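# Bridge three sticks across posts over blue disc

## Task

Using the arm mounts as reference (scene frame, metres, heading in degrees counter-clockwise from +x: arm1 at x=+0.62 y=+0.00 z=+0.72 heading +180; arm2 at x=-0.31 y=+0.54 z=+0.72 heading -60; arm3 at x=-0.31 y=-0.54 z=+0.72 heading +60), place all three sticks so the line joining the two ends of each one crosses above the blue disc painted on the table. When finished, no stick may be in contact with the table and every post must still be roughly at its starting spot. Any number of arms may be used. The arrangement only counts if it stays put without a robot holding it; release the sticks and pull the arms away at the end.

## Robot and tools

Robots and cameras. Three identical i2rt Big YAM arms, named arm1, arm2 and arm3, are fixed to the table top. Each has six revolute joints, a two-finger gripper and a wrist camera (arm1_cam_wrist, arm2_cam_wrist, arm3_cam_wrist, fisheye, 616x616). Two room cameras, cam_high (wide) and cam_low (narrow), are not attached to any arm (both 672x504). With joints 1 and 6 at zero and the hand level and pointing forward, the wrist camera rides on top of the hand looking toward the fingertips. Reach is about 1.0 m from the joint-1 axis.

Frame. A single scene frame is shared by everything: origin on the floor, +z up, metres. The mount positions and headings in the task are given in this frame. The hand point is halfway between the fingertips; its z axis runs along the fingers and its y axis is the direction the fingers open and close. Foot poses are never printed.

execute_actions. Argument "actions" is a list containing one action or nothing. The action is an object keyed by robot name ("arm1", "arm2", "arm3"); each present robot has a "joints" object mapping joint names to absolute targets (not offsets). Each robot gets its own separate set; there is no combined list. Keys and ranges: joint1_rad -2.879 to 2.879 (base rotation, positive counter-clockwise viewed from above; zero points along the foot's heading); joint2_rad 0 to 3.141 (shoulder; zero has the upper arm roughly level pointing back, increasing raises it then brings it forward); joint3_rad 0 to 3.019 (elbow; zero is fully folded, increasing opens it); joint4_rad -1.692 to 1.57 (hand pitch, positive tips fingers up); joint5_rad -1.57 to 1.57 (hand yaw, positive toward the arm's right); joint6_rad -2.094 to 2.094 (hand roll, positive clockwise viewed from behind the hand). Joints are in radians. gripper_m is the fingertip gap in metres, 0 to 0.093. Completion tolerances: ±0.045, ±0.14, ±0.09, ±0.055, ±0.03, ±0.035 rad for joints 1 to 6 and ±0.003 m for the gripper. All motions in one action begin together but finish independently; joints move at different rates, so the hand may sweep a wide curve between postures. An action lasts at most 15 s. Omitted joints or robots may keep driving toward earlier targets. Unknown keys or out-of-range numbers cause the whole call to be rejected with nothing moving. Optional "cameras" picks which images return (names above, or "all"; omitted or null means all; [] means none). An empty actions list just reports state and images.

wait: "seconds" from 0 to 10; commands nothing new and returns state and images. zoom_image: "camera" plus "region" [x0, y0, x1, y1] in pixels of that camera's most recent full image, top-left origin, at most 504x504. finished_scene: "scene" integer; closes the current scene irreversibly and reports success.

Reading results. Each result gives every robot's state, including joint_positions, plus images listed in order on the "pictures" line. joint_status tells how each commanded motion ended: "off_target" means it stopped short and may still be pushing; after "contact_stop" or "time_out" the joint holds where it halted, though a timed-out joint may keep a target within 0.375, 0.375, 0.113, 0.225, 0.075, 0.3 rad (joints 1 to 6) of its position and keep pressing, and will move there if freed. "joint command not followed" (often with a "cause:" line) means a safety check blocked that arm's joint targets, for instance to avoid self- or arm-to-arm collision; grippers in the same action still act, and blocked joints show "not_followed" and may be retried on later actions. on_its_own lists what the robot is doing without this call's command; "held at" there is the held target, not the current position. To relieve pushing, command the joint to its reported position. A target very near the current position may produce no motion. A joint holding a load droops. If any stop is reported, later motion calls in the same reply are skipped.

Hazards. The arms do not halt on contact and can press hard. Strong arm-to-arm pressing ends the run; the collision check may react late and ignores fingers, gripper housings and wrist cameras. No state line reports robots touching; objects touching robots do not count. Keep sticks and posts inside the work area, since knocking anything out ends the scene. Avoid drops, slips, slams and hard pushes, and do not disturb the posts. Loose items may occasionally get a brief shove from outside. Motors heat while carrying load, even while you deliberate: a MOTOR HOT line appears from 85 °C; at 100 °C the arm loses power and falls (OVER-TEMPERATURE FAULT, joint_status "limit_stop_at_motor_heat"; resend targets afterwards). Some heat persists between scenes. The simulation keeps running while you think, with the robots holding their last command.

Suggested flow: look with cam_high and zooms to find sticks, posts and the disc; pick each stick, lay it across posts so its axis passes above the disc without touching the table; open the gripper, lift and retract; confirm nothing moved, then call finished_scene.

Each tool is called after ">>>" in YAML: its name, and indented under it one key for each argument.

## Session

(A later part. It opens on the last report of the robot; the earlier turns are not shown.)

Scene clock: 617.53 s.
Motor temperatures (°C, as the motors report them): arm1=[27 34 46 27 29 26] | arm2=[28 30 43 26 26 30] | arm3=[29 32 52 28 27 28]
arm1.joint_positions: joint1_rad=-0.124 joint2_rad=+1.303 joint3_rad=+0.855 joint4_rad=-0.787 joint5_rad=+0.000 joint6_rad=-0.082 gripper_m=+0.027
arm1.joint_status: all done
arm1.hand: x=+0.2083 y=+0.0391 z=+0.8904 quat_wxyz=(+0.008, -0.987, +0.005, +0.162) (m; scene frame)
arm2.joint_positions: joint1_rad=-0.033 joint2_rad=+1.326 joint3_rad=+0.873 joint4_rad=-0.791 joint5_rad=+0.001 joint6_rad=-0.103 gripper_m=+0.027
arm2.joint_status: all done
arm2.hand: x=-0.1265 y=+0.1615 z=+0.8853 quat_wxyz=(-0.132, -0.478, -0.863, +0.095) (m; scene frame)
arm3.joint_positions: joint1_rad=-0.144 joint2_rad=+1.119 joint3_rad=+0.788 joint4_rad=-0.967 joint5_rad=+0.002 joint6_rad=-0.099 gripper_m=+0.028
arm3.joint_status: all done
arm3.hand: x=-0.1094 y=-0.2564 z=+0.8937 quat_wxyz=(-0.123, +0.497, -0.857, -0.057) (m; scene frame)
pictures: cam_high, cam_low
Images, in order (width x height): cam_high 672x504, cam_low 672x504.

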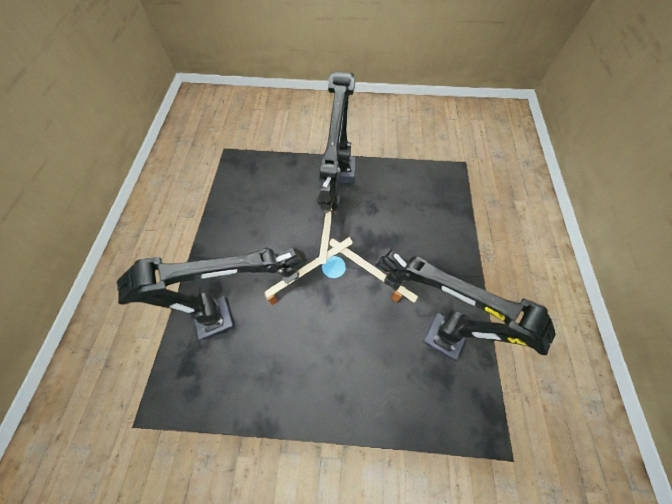

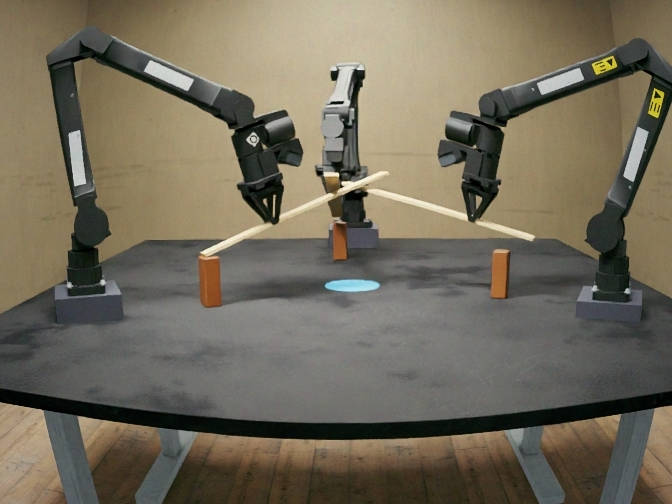

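>>> execute_actions:
  actions:
    - {"arm3":{"joints":{"joint1_rad":-0.125,"joint2_rad":1.288,"joint3_rad":0.972,"joint4_rad":-0.89,"joint6_rad":-0.075}}}

Scene clock: 642.73 s.
Motor temperatures (°C, as the motors report them): arm1=[27 34 47 27 29 26] | arm2=[28 30 44 26 26 30] | arm3=[29 31 49 28 27 28]
arm1.joint_positions: joint1_rad=-0.124 joint2_rad=+1.303 joint3_rad=+0.855 joint4_rad=-0.787 joint5_rad=+0.000 joint6_rad=-0.082 gripper_m=+0.027
arm1.joint_status: not commanded
arm1.hand: x=+0.2083 y=+0.0391 z=+0.8904 quat_wxyz=(+0.008, -0.987, +0.005, +0.162) (m; scene frame)
arm2.joint_positions: joint1_rad=-0.033 joint2_rad=+1.326 joint3_rad=+0.873 joint4_rad=-0.791 joint5_rad=+0.001 joint6_rad=-0.103 gripper_m=+0.027
arm2.joint_status: not commanded
arm2.hand: x=-0.1265 y=+0.1615 z=+0.8853 quat_wxyz=(-0.132, -0.478, -0.863, +0.095) (m; scene frame)
arm3.joint_positions: joint1_rad=-0.132 joint2_rad=+1.294 joint3_rad=+0.927 joint4_rad=-0.901 joint5_rad=+0.002 joint6_rad=-0.087 gripper_m=+0.028
arm3.joint_status: all done
arm3.hand: x=-0.0737 y=-0.1976 z=+0.8953 quat_wxyz=(-0.136, +0.497, -0.855, -0.065) (m; scene frame)
pictures: arm1_cam_wrist, arm2_cam_wrist, arm3_cam_wrist, cam_high, cam_low
Images, in order (width x height): arm1_cam_wrist 616x616, arm2_cam_wrist 616x616, arm3_cam_wrist 616x616, cam_high 672x504, cam_low 672x504.

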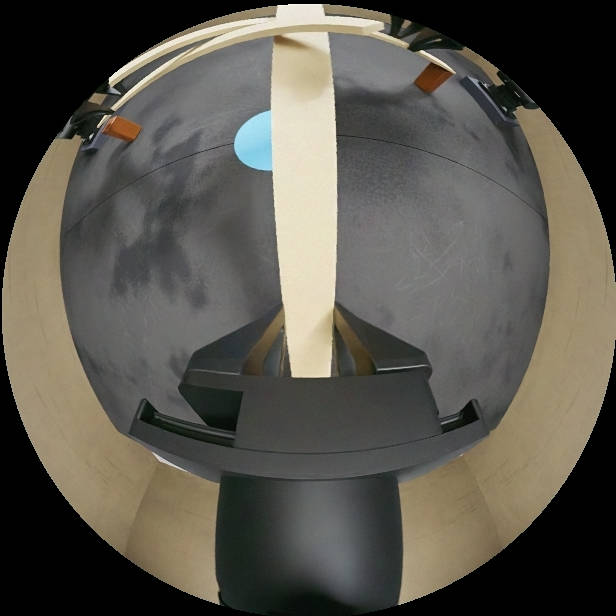

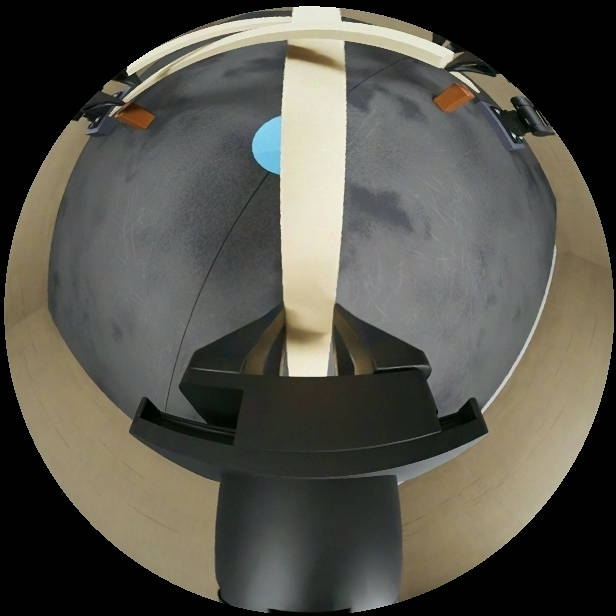

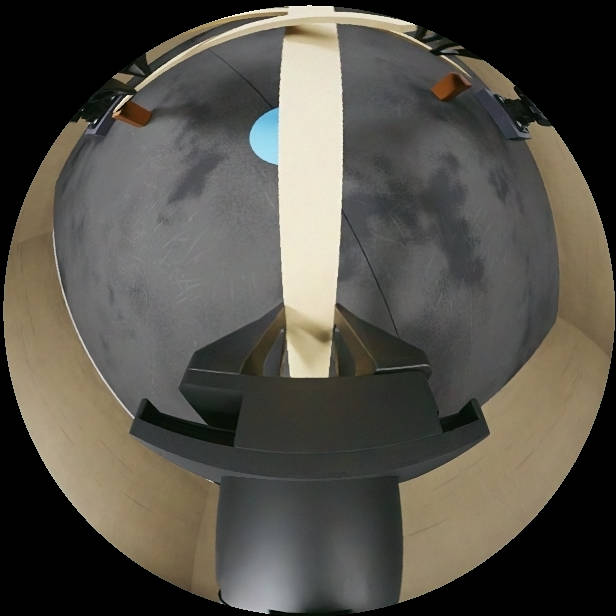

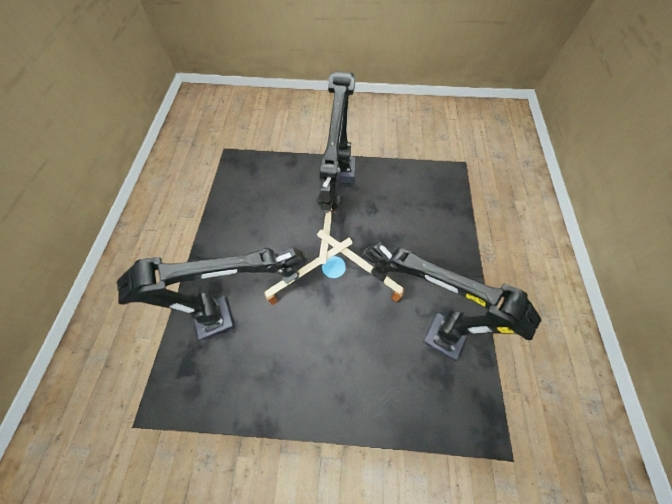

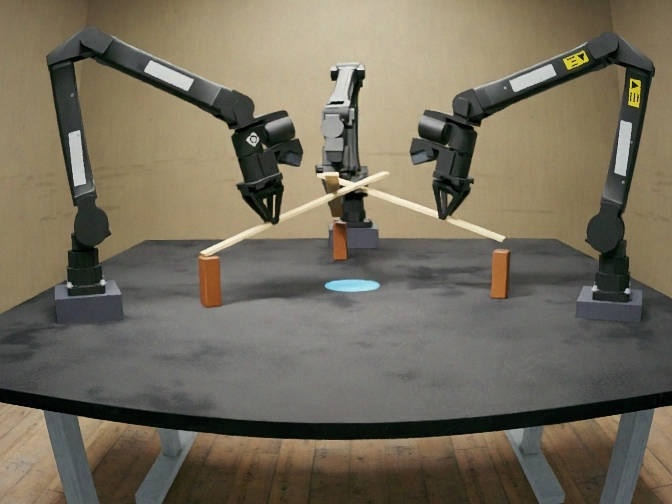

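>>> execute_actions:
  actions:
    - {"arm1":{"joints":{"joint2_rad":1.393,"joint3_rad":0.914,"joint4_rad":-0.877}},"arm2":{"joints":{"joint2_rad":1.409,"joint3_rad":0.954,"joint4_rad":-0.918}},"arm3":{"joints":{"joint1_rad":-0.14,"joint2_rad":1.394,"joint3_rad":1.008,"joint4_rad":-0.964}}}
  cameras: ["cam_high","cam_low"]

>>> zoom_image:
  camera: "cam_high"
  region: [250, 185, 420, 315]

>>> zoom_image:
  camera: "cam_low"
  region: [170, 150, 530, 320]

Scene clock: 684.13 s.
Motor temperatures (°C, as the motors report them): arm1=[27 34 47 27 29 26] | arm2=[28 30 45 26 26 30] | arm3=[29 31 53 28 27 28]
arm1.joint_positions: joint1_rad=-0.124 joint2_rad=+1.395 joint3_rad=+0.874 joint4_rad=-0.867 joint5_rad=+0.000 joint6_rad=-0.076 gripper_m=+0.027
arm1.joint_status: all done
arm1.hand: x=+0.2228 y=+0.0373 z=+0.8577 quat_wxyz=(+0.001, -0.996, +0.008, +0.086) (m; scene frame)
arm2.joint_positions: joint1_rad=-0.033 joint2_rad=+1.410 joint3_rad=+0.912 joint4_rad=-0.907 joint5_rad=+0.001 joint6_rad=-0.103 gripper_m=+0.027
arm2.joint_status: all done
arm2.hand: x=-0.1325 y=+0.1737 z=+0.8615 quat_wxyz=(-0.067, -0.483, -0.872, +0.049) (m; scene frame)
arm3.joint_positions: joint1_rad=-0.132 joint2_rad=+1.403 joint3_rad=+0.965 joint4_rad=-0.956 joint5_rad=+0.002 joint6_rad=-0.086 gripper_m=+0.028
arm3.joint_status: all done
arm3.hand: x=-0.0732 y=-0.1965 z=+0.8649 quat_wxyz=(-0.079, +0.500, -0.862, -0.038) (m; scene frame)
pictures: cam_high, cam_low
Images, in order (width x height): cam_high 672x504, cam_low 672x504.

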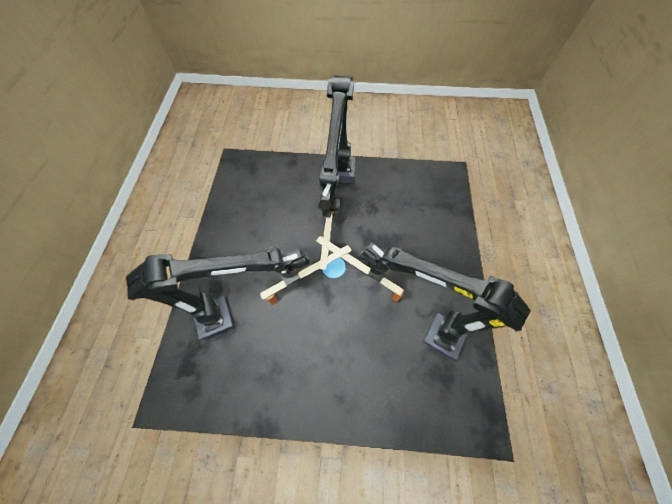

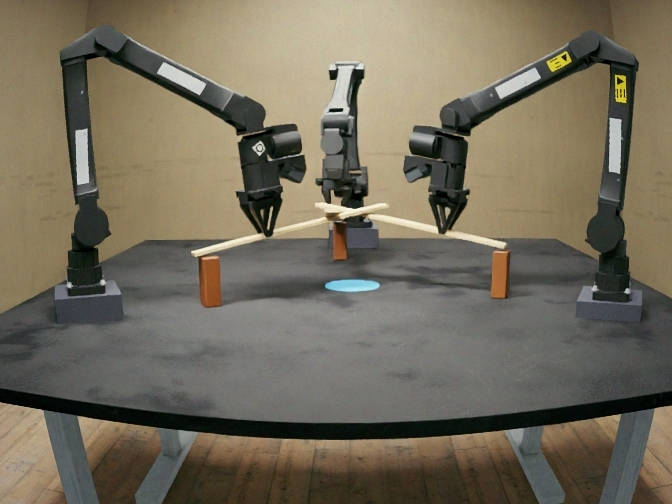

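Region (250, 185, 420, 315) of cam_high's 672x504 image, scaled by 2.965, with more detail than that image has; it fills the top 385 rows of this view, and the rest is white.

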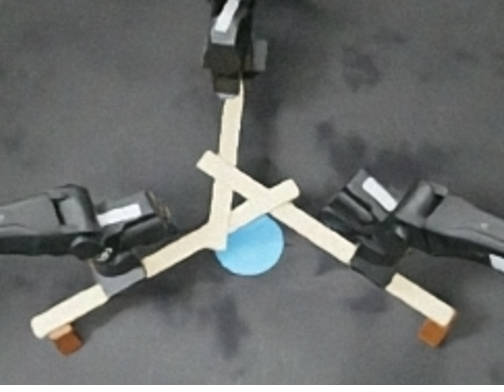

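Region (170, 150, 530, 320) of cam_low's 672x504 image, scaled by 1.400, with more detail than that image has; it fills the top 238 rows of this view, and the rest is white.

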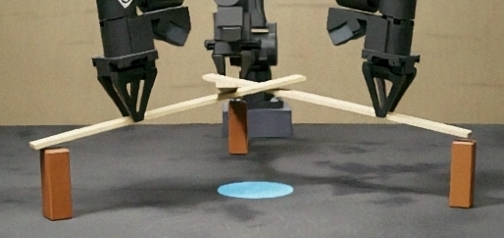

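>>> execute_actions:
  actions: []
  cameras: ["arm1_cam_wrist","arm2_cam_wrist","arm3_cam_wrist"]

>>> zoom_image:
  camera: "arm2_cam_wrist"
  region: [60, 0, 560, 170]

>>> zoom_image:
  camera: "arm3_cam_wrist"
  region: [60, 0, 560, 170]

>>> zoom_image:
  camera: "arm1_cam_wrist"
  region: [60, 0, 560, 170]

Scene clock: 704.50 s.
Motor temperatures (°C, as the motors report them): arm1=[27 34 48 27 29 26] | arm2=[28 30 45 26 26 30] | arm3=[29 31 53 28 27 28]
arm1.joint_positions: joint1_rad=-0.124 joint2_rad=+1.395 joint3_rad=+0.874 joint4_rad=-0.867 joint5_rad=+0.000 joint6_rad=-0.076 gripper_m=+0.027
arm1.joint_status: all done
arm1.hand: x=+0.2228 y=+0.0373 z=+0.8577 quat_wxyz=(+0.001, -0.996, +0.008, +0.086) (m; scene frame)
arm2.joint_positions: joint1_rad=-0.033 joint2_rad=+1.410 joint3_rad=+0.912 joint4_rad=-0.907 joint5_rad=+0.001 joint6_rad=-0.103 gripper_m=+0.027
arm2.joint_status: all done
arm2.hand: x=-0.1325 y=+0.1737 z=+0.8615 quat_wxyz=(-0.067, -0.483, -0.872, +0.049) (m; scene frame)
arm3.joint_positions: joint1_rad=-0.132 joint2_rad=+1.403 joint3_rad=+0.965 joint4_rad=-0.956 joint5_rad=+0.002 joint6_rad=-0.086 gripper_m=+0.028
arm3.joint_status: all done
arm3.hand: x=-0.0732 y=-0.1965 z=+0.8649 quat_wxyz=(-0.079, +0.500, -0.862, -0.038) (m; scene frame)
pictures: arm1_cam_wrist, arm2_cam_wrist, arm3_cam_wrist
Images, in order (width x height): arm1_cam_wrist 616x616, arm2_cam_wrist 616x616, arm3_cam_wrist 616x616.

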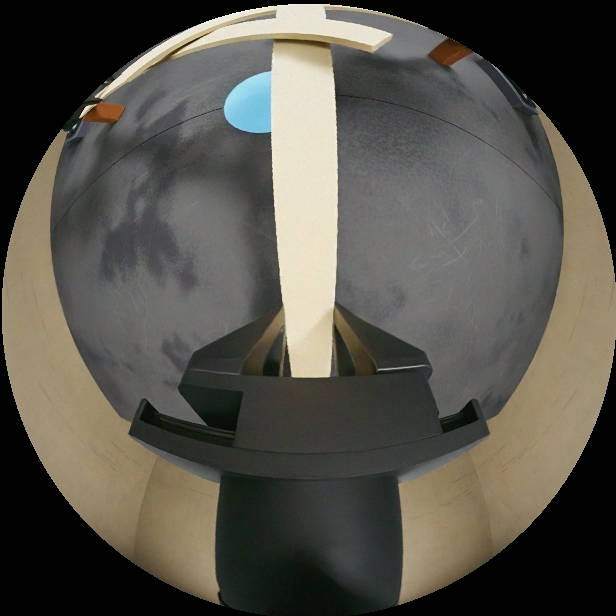

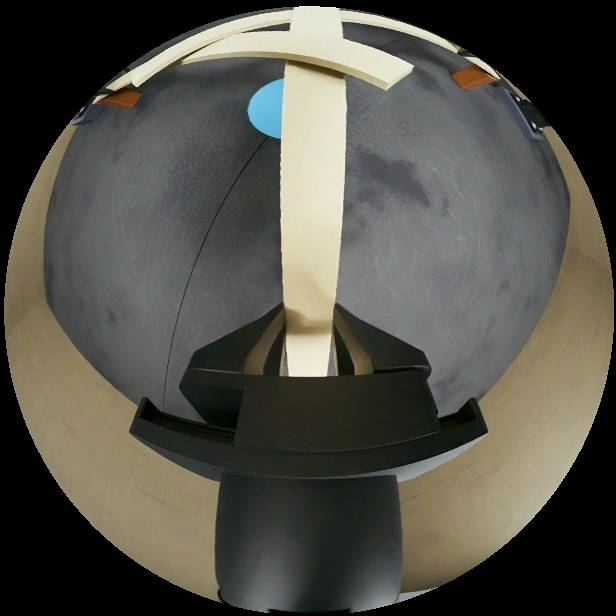

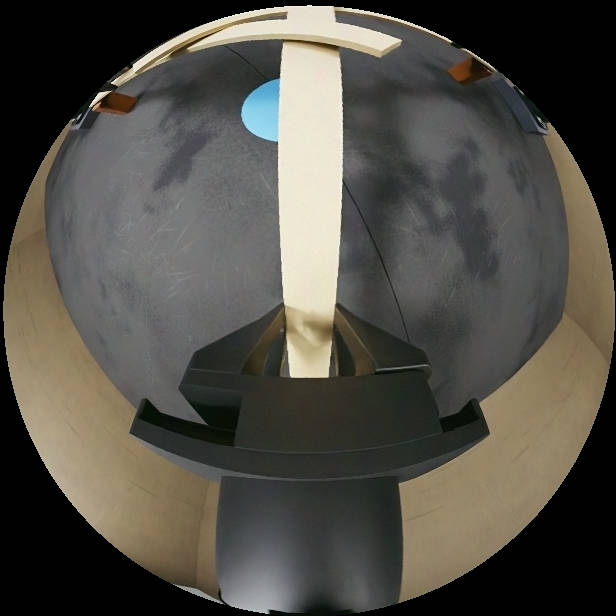

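Region (60, 0, 560, 170) of arm2_cam_wrist's 616x616 image, scaled by 1.008, with more detail than that image has; it fills the top 171 rows of this view, and the rest is white.

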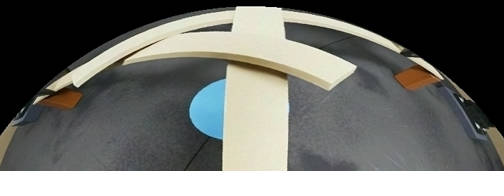

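Region (60, 0, 560, 170) of arm3_cam_wrist's 616x616 image, scaled by 1.008, with more detail than that image has; it fills the top 171 rows of this view, and the rest is white.

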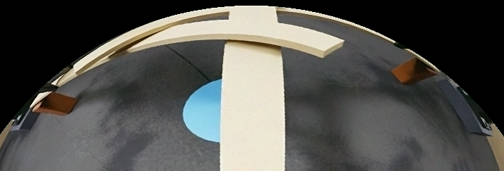

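Region (60, 0, 560, 170) of arm1_cam_wrist's 616x616 image, scaled by 1.008, with more detail than that image has; it fills the top 171 rows of this view, and the rest is white.

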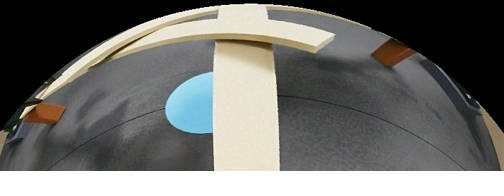

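>>> zoom_image:
  camera: "arm2_cam_wrist"
  region: [60, 60, 180, 140]

>>> zoom_image:
  camera: "arm1_cam_wrist"
  region: [50, 70, 170, 150]

>>> zoom_image:
  camera: "arm3_cam_wrist"
  region: [60, 60, 180, 140]

Region (60, 60, 180, 140) of arm2_cam_wrist's 616x616 image, scaled by 4.200, with more detail than that image has.

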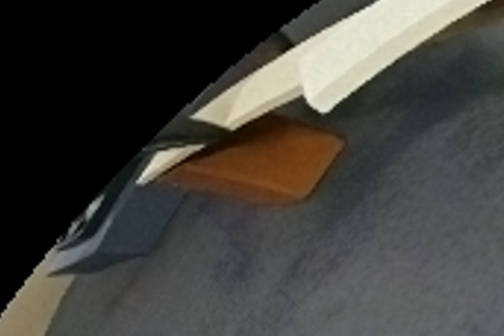

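Region (50, 70, 170, 150) of arm1_cam_wrist's 616x616 image, scaled by 4.200, with more detail than that image has.

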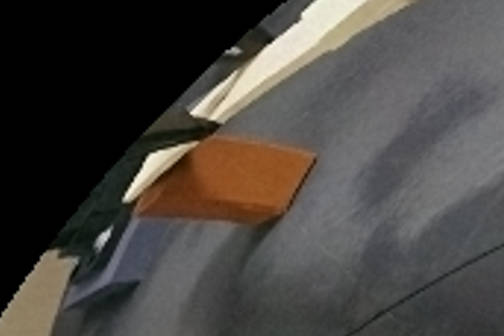

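Region (60, 60, 180, 140) of arm3_cam_wrist's 616x616 image, scaled by 4.200, with more detail than that image has.

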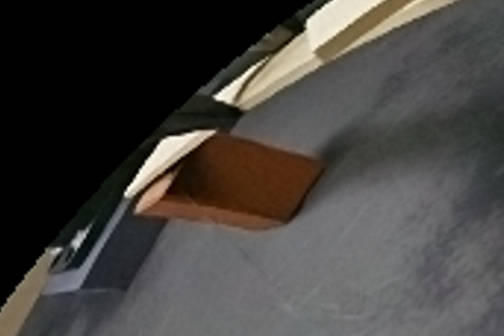

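>>> execute_actions:
  actions:
    - {"arm1":{"joints":{"joint2_rad":1.43,"joint4_rad":-0.916}},"arm2":{"joints":{"joint2_rad":1.472,"joint3_rad":0.976,"joint4_rad":-0.953}},"arm3":{"joints":{"joint2_rad":1.438,"joint4_rad":-0.997}}}
  cameras: ["cam_high","cam_low"]

>>> zoom_image:
  camera: "cam_high"
  region: [250, 185, 420, 315]

>>> zoom_image:
  camera: "cam_low"
  region: [170, 150, 530, 320]

Scene clock: 746.37 s.
Motor temperatures (°C, as the motors report them): arm1=[27 34 49 27 29 26] | arm2=[28 31 45 26 26 30] | arm3=[29 31 54 28 27 28]
arm1.joint_positions: joint1_rad=-0.124 joint2_rad=+1.418 joint3_rad=+0.876 joint4_rad=-0.902 joint5_rad=-0.001 joint6_rad=-0.075 gripper_m=+0.027
arm1.joint_status: all done
arm1.hand: x=+0.2313 y=+0.0362 z=+0.8490 quat_wxyz=(-0.002, -0.998, +0.008, +0.059) (m; scene frame)
arm2.joint_positions: joint1_rad=-0.033 joint2_rad=+1.454 joint3_rad=+0.937 joint4_rad=-0.941 joint5_rad=+0.001 joint6_rad=-0.103 gripper_m=+0.027
arm2.joint_status: all done
arm2.hand: x=-0.1323 y=+0.1730 z=+0.8527 quat_wxyz=(-0.046, -0.484, -0.873, +0.035) (m; scene frame)
arm3.joint_positions: joint1_rad=-0.136 joint2_rad=+1.429 joint3_rad=+0.967 joint4_rad=-0.982 joint5_rad=+0.002 joint6_rad=-0.075 gripper_m=+0.028
arm3.joint_status: all done
arm3.hand: x=-0.0756 y=-0.2024 z=+0.8547 quat_wxyz=(-0.056, +0.495, -0.867, -0.028) (m; scene frame)
pictures: cam_high, cam_low
Images, in order (width x height): cam_high 672x504, cam_low 672x504.

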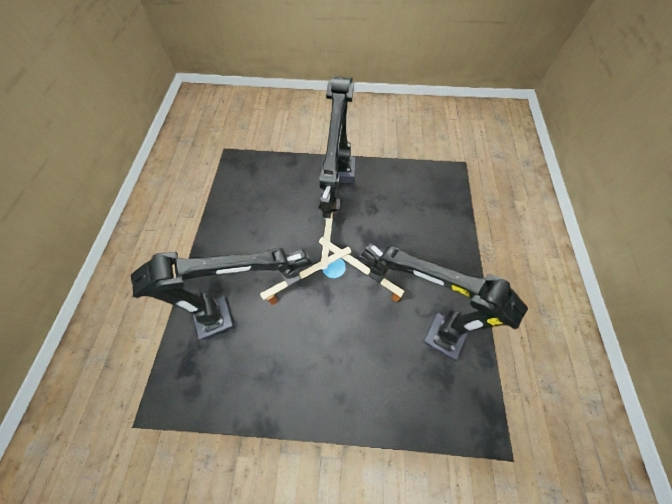

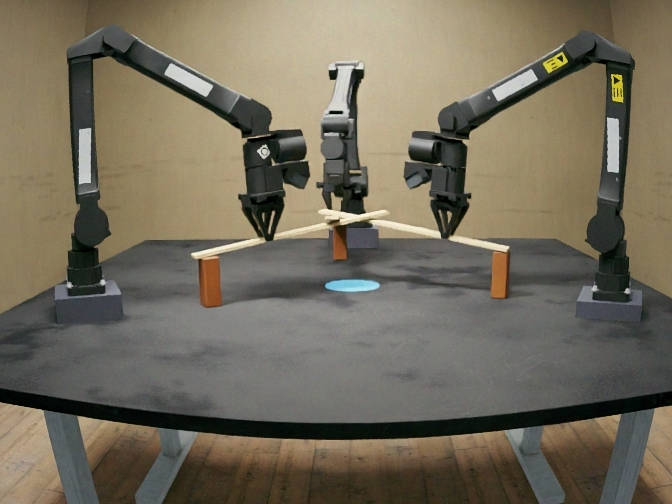

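Region (250, 185, 420, 315) of cam_high's 672x504 image, scaled by 2.965, with more detail than that image has; it fills the top 385 rows of this view, and the rest is white.

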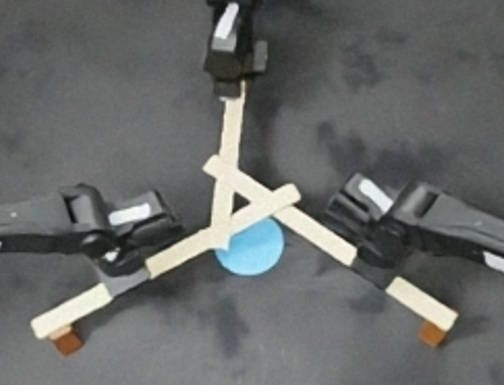

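Region (170, 150, 530, 320) of cam_low's 672x504 image, scaled by 1.400, with more detail than that image has; it fills the top 238 rows of this view, and the rest is white.

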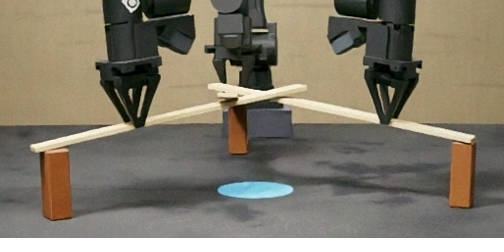

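>>> zoom_image:
  camera: "cam_high"
  region: [255, 275, 305, 310]

>>> zoom_image:
  camera: "cam_low"
  region: [180, 235, 260, 290]

>>> zoom_image:
  camera: "cam_low"
  region: [300, 195, 400, 265]

Region (255, 275, 305, 310) of cam_high's 672x504 image, scaled by 10.080, with more detail than that image has; it fills the top 353 rows of this view, and the rest is white.

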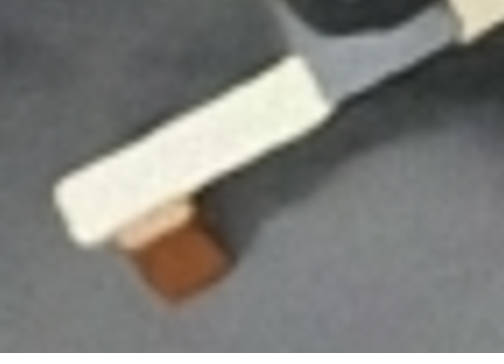

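Region (180, 235, 260, 290) of cam_low's 672x504 image, scaled by 6.300, with more detail than that image has; it fills the top 346 rows of this view, and the rest is white.

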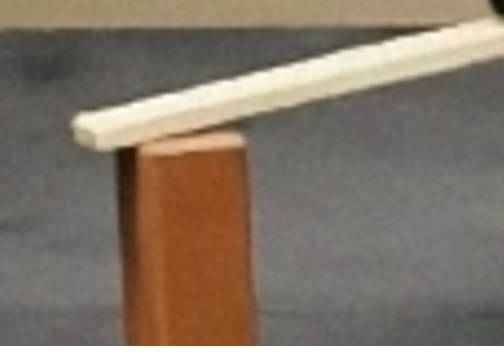

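Region (300, 195, 400, 265) of cam_low's 672x504 image, scaled by 5.040, with more detail than that image has; it fills the top 353 rows of this view, and the rest is white.

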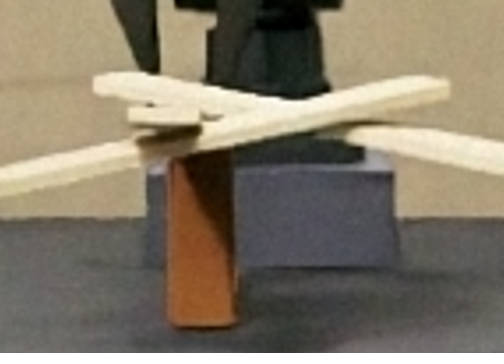

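>>> execute_actions:
  actions:
    - {"arm1":{"joints":{"joint2_rad":1.455,"joint4_rad":-0.93}},"arm2":{"joints":{"joint2_rad":1.495,"joint4_rad":-0.972}},"arm3":{"joints":{"joint2_rad":1.455,"joint4_rad":-1.015}}}
  cameras: ["cam_high","cam_low"]

>>> zoom_image:
  camera: "cam_low"
  region: [170, 170, 530, 310]

>>> zoom_image:
  camera: "cam_low"
  region: [300, 195, 400, 265]

Scene clock: 783.13 s.
Motor temperatures (°C, as the motors report them): arm1=[27 34 49 27 29 26] | arm2=[28 31 45 26 26 30] | arm3=[29 31 54 28 27 28]
arm1.joint_positions: joint1_rad=-0.124 joint2_rad=+1.426 joint3_rad=+0.884 joint4_rad=-0.915 joint5_rad=-0.001 joint6_rad=-0.075 gripper_m=+0.027
arm1.joint_status: all done
arm1.hand: x=+0.2314 y=+0.0361 z=+0.8482 quat_wxyz=(-0.003, -0.999, +0.008, +0.052) (m; scene frame)
arm2.joint_positions: joint1_rad=-0.033 joint2_rad=+1.463 joint3_rad=+0.946 joint4_rad=-0.954 joint5_rad=+0.001 joint6_rad=-0.103 gripper_m=+0.027
arm2.joint_status: all done
arm2.hand: x=-0.1323 y=+0.1730 z=+0.8519 quat_wxyz=(-0.040, -0.484, -0.873, +0.031) (m; scene frame)
arm3.joint_positions: joint1_rad=-0.136 joint2_rad=+1.435 joint3_rad=+0.972 joint4_rad=-0.993 joint5_rad=+0.002 joint6_rad=-0.075 gripper_m=+0.028
arm3.joint_status: all done
arm3.hand: x=-0.0759 y=-0.2028 z=+0.8540 quat_wxyz=(-0.051, +0.495, -0.867, -0.026) (m; scene frame)
pictures: cam_high, cam_low
Images, in order (width x height): cam_high 672x504, cam_low 672x504.

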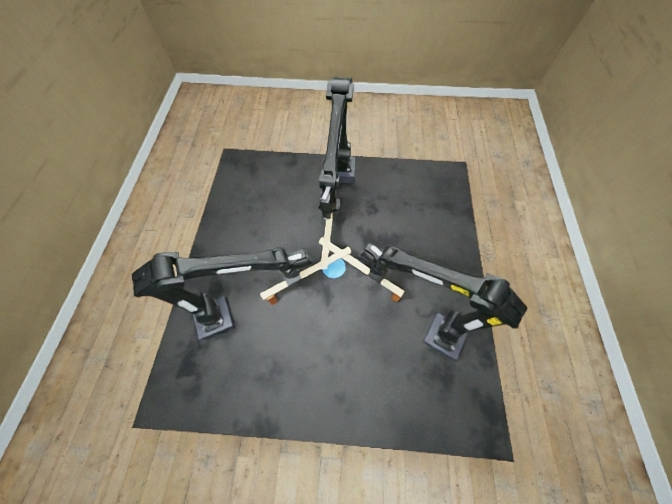

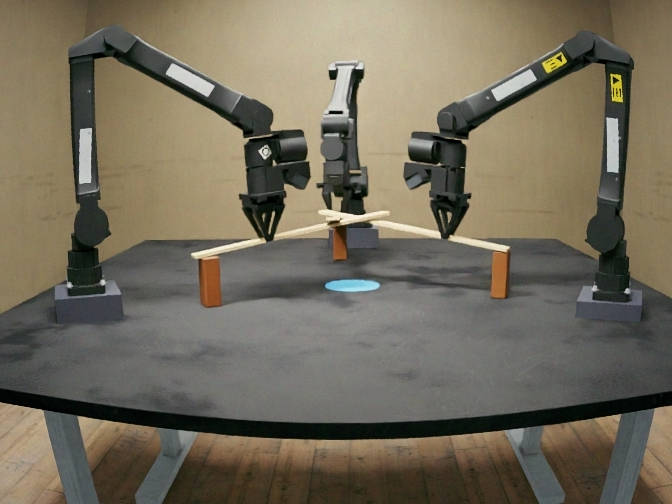

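Region (170, 170, 530, 310) of cam_low's 672x504 image, scaled by 1.400, with more detail than that image has.

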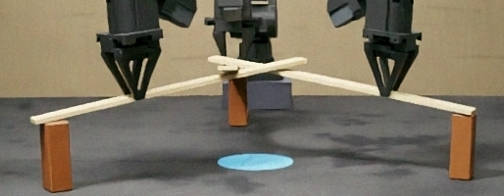

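Region (300, 195, 400, 265) of cam_low's 672x504 image, scaled by 5.040, with more detail than that image has; it fills the top 353 rows of this view, and the rest is white.

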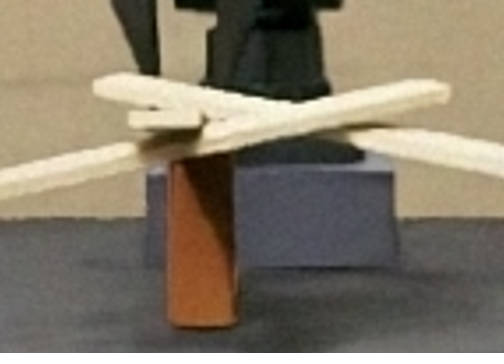

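>>> execute_actions:
  actions:
    - {"arm1":{"joints":{"joint2_rad":1.42,"joint4_rad":-0.915}},"arm2":{"joints":{"joint2_rad":1.457,"joint4_rad":-0.954}},"arm3":{"joints":{"joint2_rad":1.428,"joint4_rad":-0.993}}}
  cameras: []

>>> execute_actions:
  actions:
    - {"arm1":{"joints":{"gripper_m":0.06}},"arm2":{"joints":{"gripper_m":0.06}},"arm3":{"joints":{"gripper_m":0.06}}}
  cameras: ["cam_high","cam_low"]

Scene clock: 795.90 s.
Motor temperatures (°C, as the motors report them): arm1=[27 34 48 27 29 26] | arm2=[28 30 45 26 26 30] | arm3=[29 31 54 28 27 28]
arm1.joint_positions: joint1_rad=-0.124 joint2_rad=+1.426 joint3_rad=+0.884 joint4_rad=-0.915 joint5_rad=-0.001 joint6_rad=-0.075 gripper_m=+0.027
arm1.joint_status: all done
arm1.hand: x=+0.2314 y=+0.0361 z=+0.8485 quat_wxyz=(-0.003, -0.999, +0.008, +0.053) (m; scene frame)
arm2.joint_positions: joint1_rad=-0.033 joint2_rad=+1.462 joint3_rad=+0.946 joint4_rad=-0.954 joint5_rad=+0.001 joint6_rad=-0.103 gripper_m=+0.027
arm2.joint_status: all done
arm2.hand: x=-0.1322 y=+0.1729 z=+0.8527 quat_wxyz=(-0.041, -0.484, -0.873, +0.031) (m; scene frame)
arm3.joint_positions: joint1_rad=-0.136 joint2_rad=+1.435 joint3_rad=+0.973 joint4_rad=-0.993 joint5_rad=+0.002 joint6_rad=-0.075 gripper_m=+0.028
arm3.joint_status: all done
arm3.hand: x=-0.0758 y=-0.2027 z=+0.8541 quat_wxyz=(-0.052, +0.495, -0.867, -0.026) (m; scene frame)
pictures: none
No camera images: the call's "cameras" was empty. Leave "cameras" out to get every camera's image.

Scene clock: 796.60 s.
Motor temperatures (°C, as the motors report them): arm1=[27 34 48 27 29 26] | arm2=[28 31 45 26 26 30] | arm3=[29 31 54 28 27 28]
arm1.joint_positions: joint1_rad=-0.124 joint2_rad=+1.426 joint3_rad=+0.884 joint4_rad=-0.915 joint5_rad=-0.001 joint6_rad=-0.075 gripper_m=+0.060
arm1.joint_status: all done
arm1.hand: x=+0.2314 y=+0.0361 z=+0.8485 quat_wxyz=(-0.003, -0.999, +0.008, +0.053) (m; scene frame)
arm2.joint_positions: joint1_rad=-0.033 joint2_rad=+1.461 joint3_rad=+0.946 joint4_rad=-0.954 joint5_rad=+0.001 joint6_rad=-0.103 gripper_m=+0.060
arm2.joint_status: all done
arm2.hand: x=-0.1322 y=+0.1729 z=+0.8528 quat_wxyz=(-0.041, -0.484, -0.873, +0.031) (m; scene frame)
arm3.joint_positions: joint1_rad=-0.136 joint2_rad=+1.435 joint3_rad=+0.973 joint4_rad=-0.993 joint5_rad=+0.002 joint6_rad=-0.074 gripper_m=+0.060
arm3.joint_status: all done
arm3.hand: x=-0.0758 y=-0.2027 z=+0.8541 quat_wxyz=(-0.052, +0.495, -0.867, -0.026) (m; scene frame)
pictures: cam_high, cam_low
Images, in order (width x height): cam_high 672x504, cam_low 672x504.

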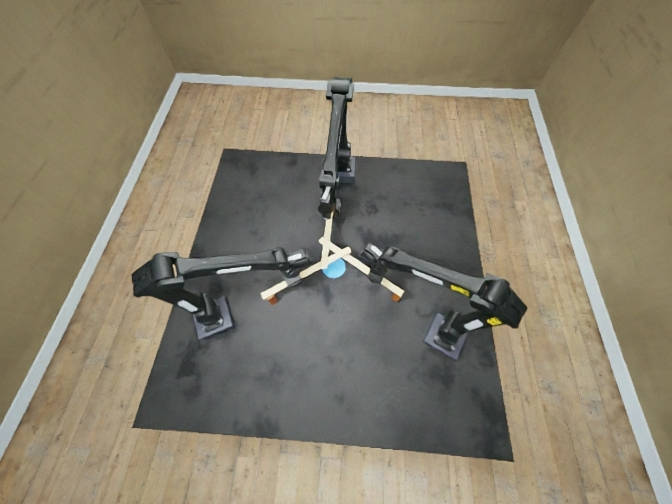

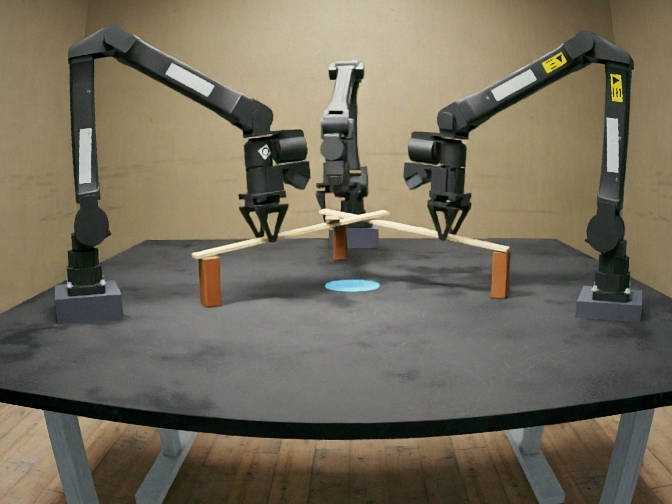

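>>> execute_actions:
  actions:
    - {"arm1":{"joints":{"joint2_rad":0.8,"joint4_rad":-1.4}},"arm2":{"joints":{"joint2_rad":0.8,"joint4_rad":-1.4}},"arm3":{"joints":{"joint2_rad":0.8,"joint4_rad":-1.4}}}

>>> zoom_image:
  camera: "cam_high"
  region: [250, 185, 420, 315]

Scene clock: 804.30 s.
Motor temperatures (°C, as the motors report them): arm1=[27 34 48 27 29 26] | arm2=[28 31 45 26 26 30] | arm3=[29 31 54 28 27 28]
arm1.joint_positions: joint1_rad=-0.124 joint2_rad=+0.792 joint3_rad=+0.884 joint4_rad=-1.391 joint5_rad=-0.001 joint6_rad=-0.075 gripper_m=+0.060
arm1.joint_status: all done
arm1.hand: x=+0.3685 y=+0.0261 z=+1.0221 quat_wxyz=(+0.004, -0.991, +0.008, +0.131) (m; scene frame)
arm2.joint_positions: joint1_rad=-0.033 joint2_rad=+0.792 joint3_rad=+0.946 joint4_rad=-1.389 joint5_rad=+0.001 joint6_rad=-0.103 gripper_m=+0.060
arm2.joint_status: all done
arm2.hand: x=-0.1944 y=+0.3014 z=+1.0452 quat_wxyz=(-0.136, -0.478, -0.862, +0.098) (m; scene frame)
arm3.joint_positions: joint1_rad=-0.136 joint2_rad=+0.790 joint3_rad=+0.973 joint4_rad=-1.391 joint5_rad=+0.002 joint6_rad=-0.074 gripper_m=+0.060
arm3.joint_status: all done
arm3.hand: x=-0.1562 y=-0.3194 z=+1.0407 quat_wxyz=(-0.162, +0.487, -0.855, -0.078) (m; scene frame)
pictures: arm1_cam_wrist, arm2_cam_wrist, arm3_cam_wrist, cam_high, cam_low
Images, in order (width x height): arm1_cam_wrist 616x616, arm2_cam_wrist 616x616, arm3_cam_wrist 616x616, cam_high 672x504, cam_low 672x504.

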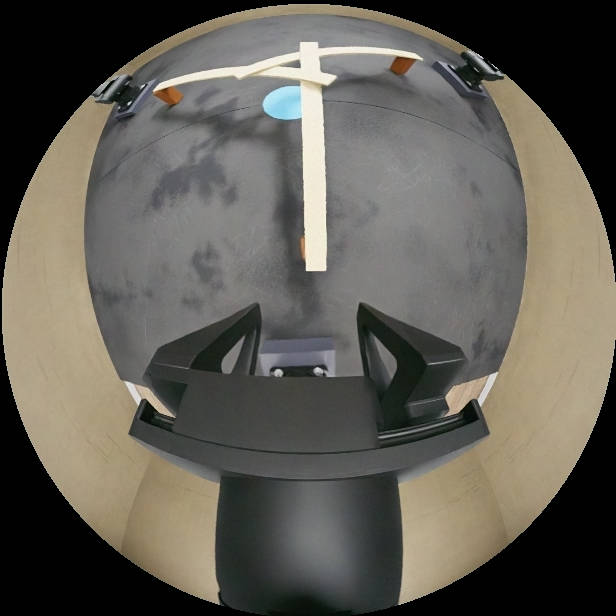

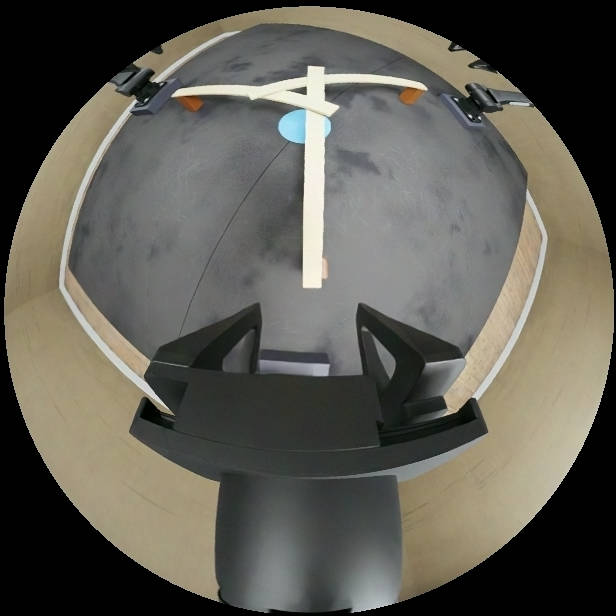

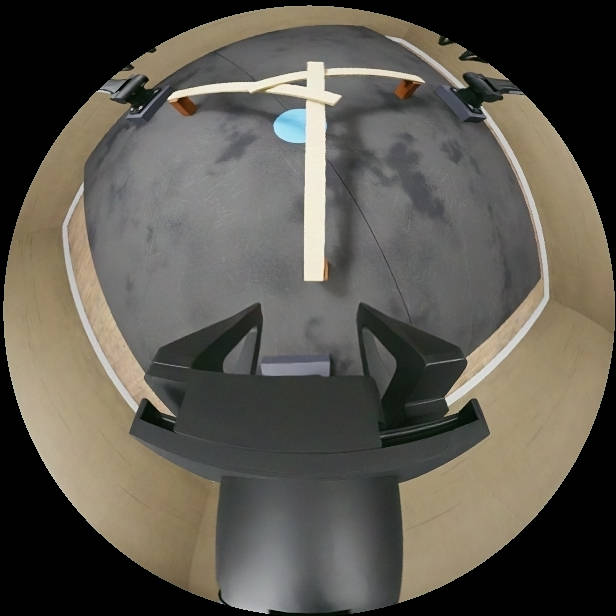

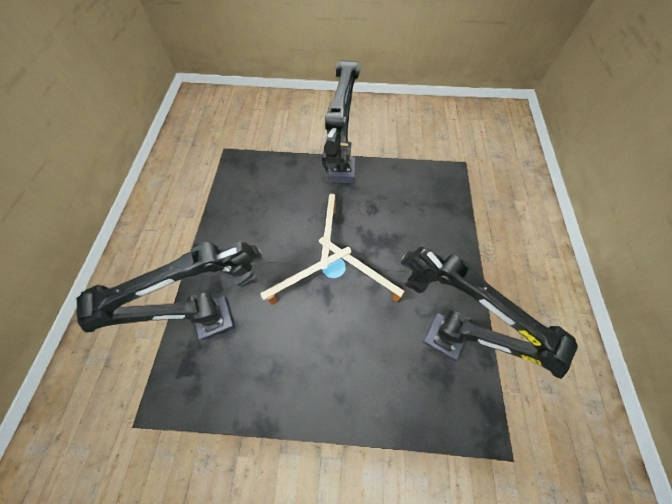

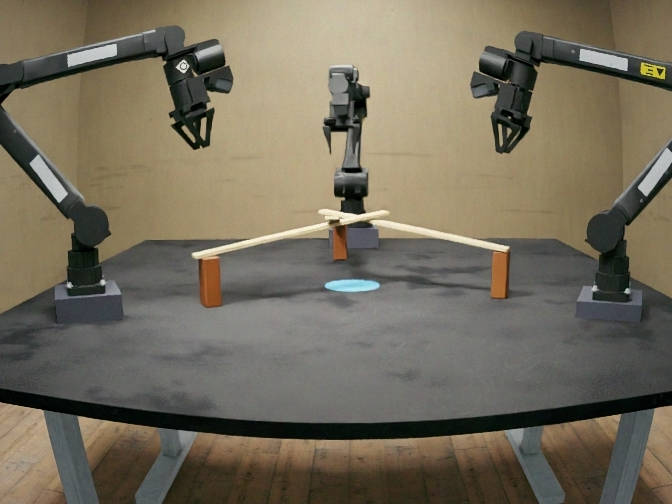

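Region (250, 185, 420, 315) of cam_high's 672x504 image, scaled by 2.965, with more detail than that image has; it fills the top 385 rows of this view, and the rest is white.

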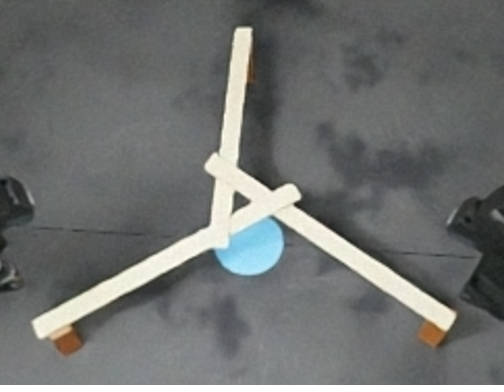

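>>> finished_scene:
  scene: 1

The scene is finished: the task was done.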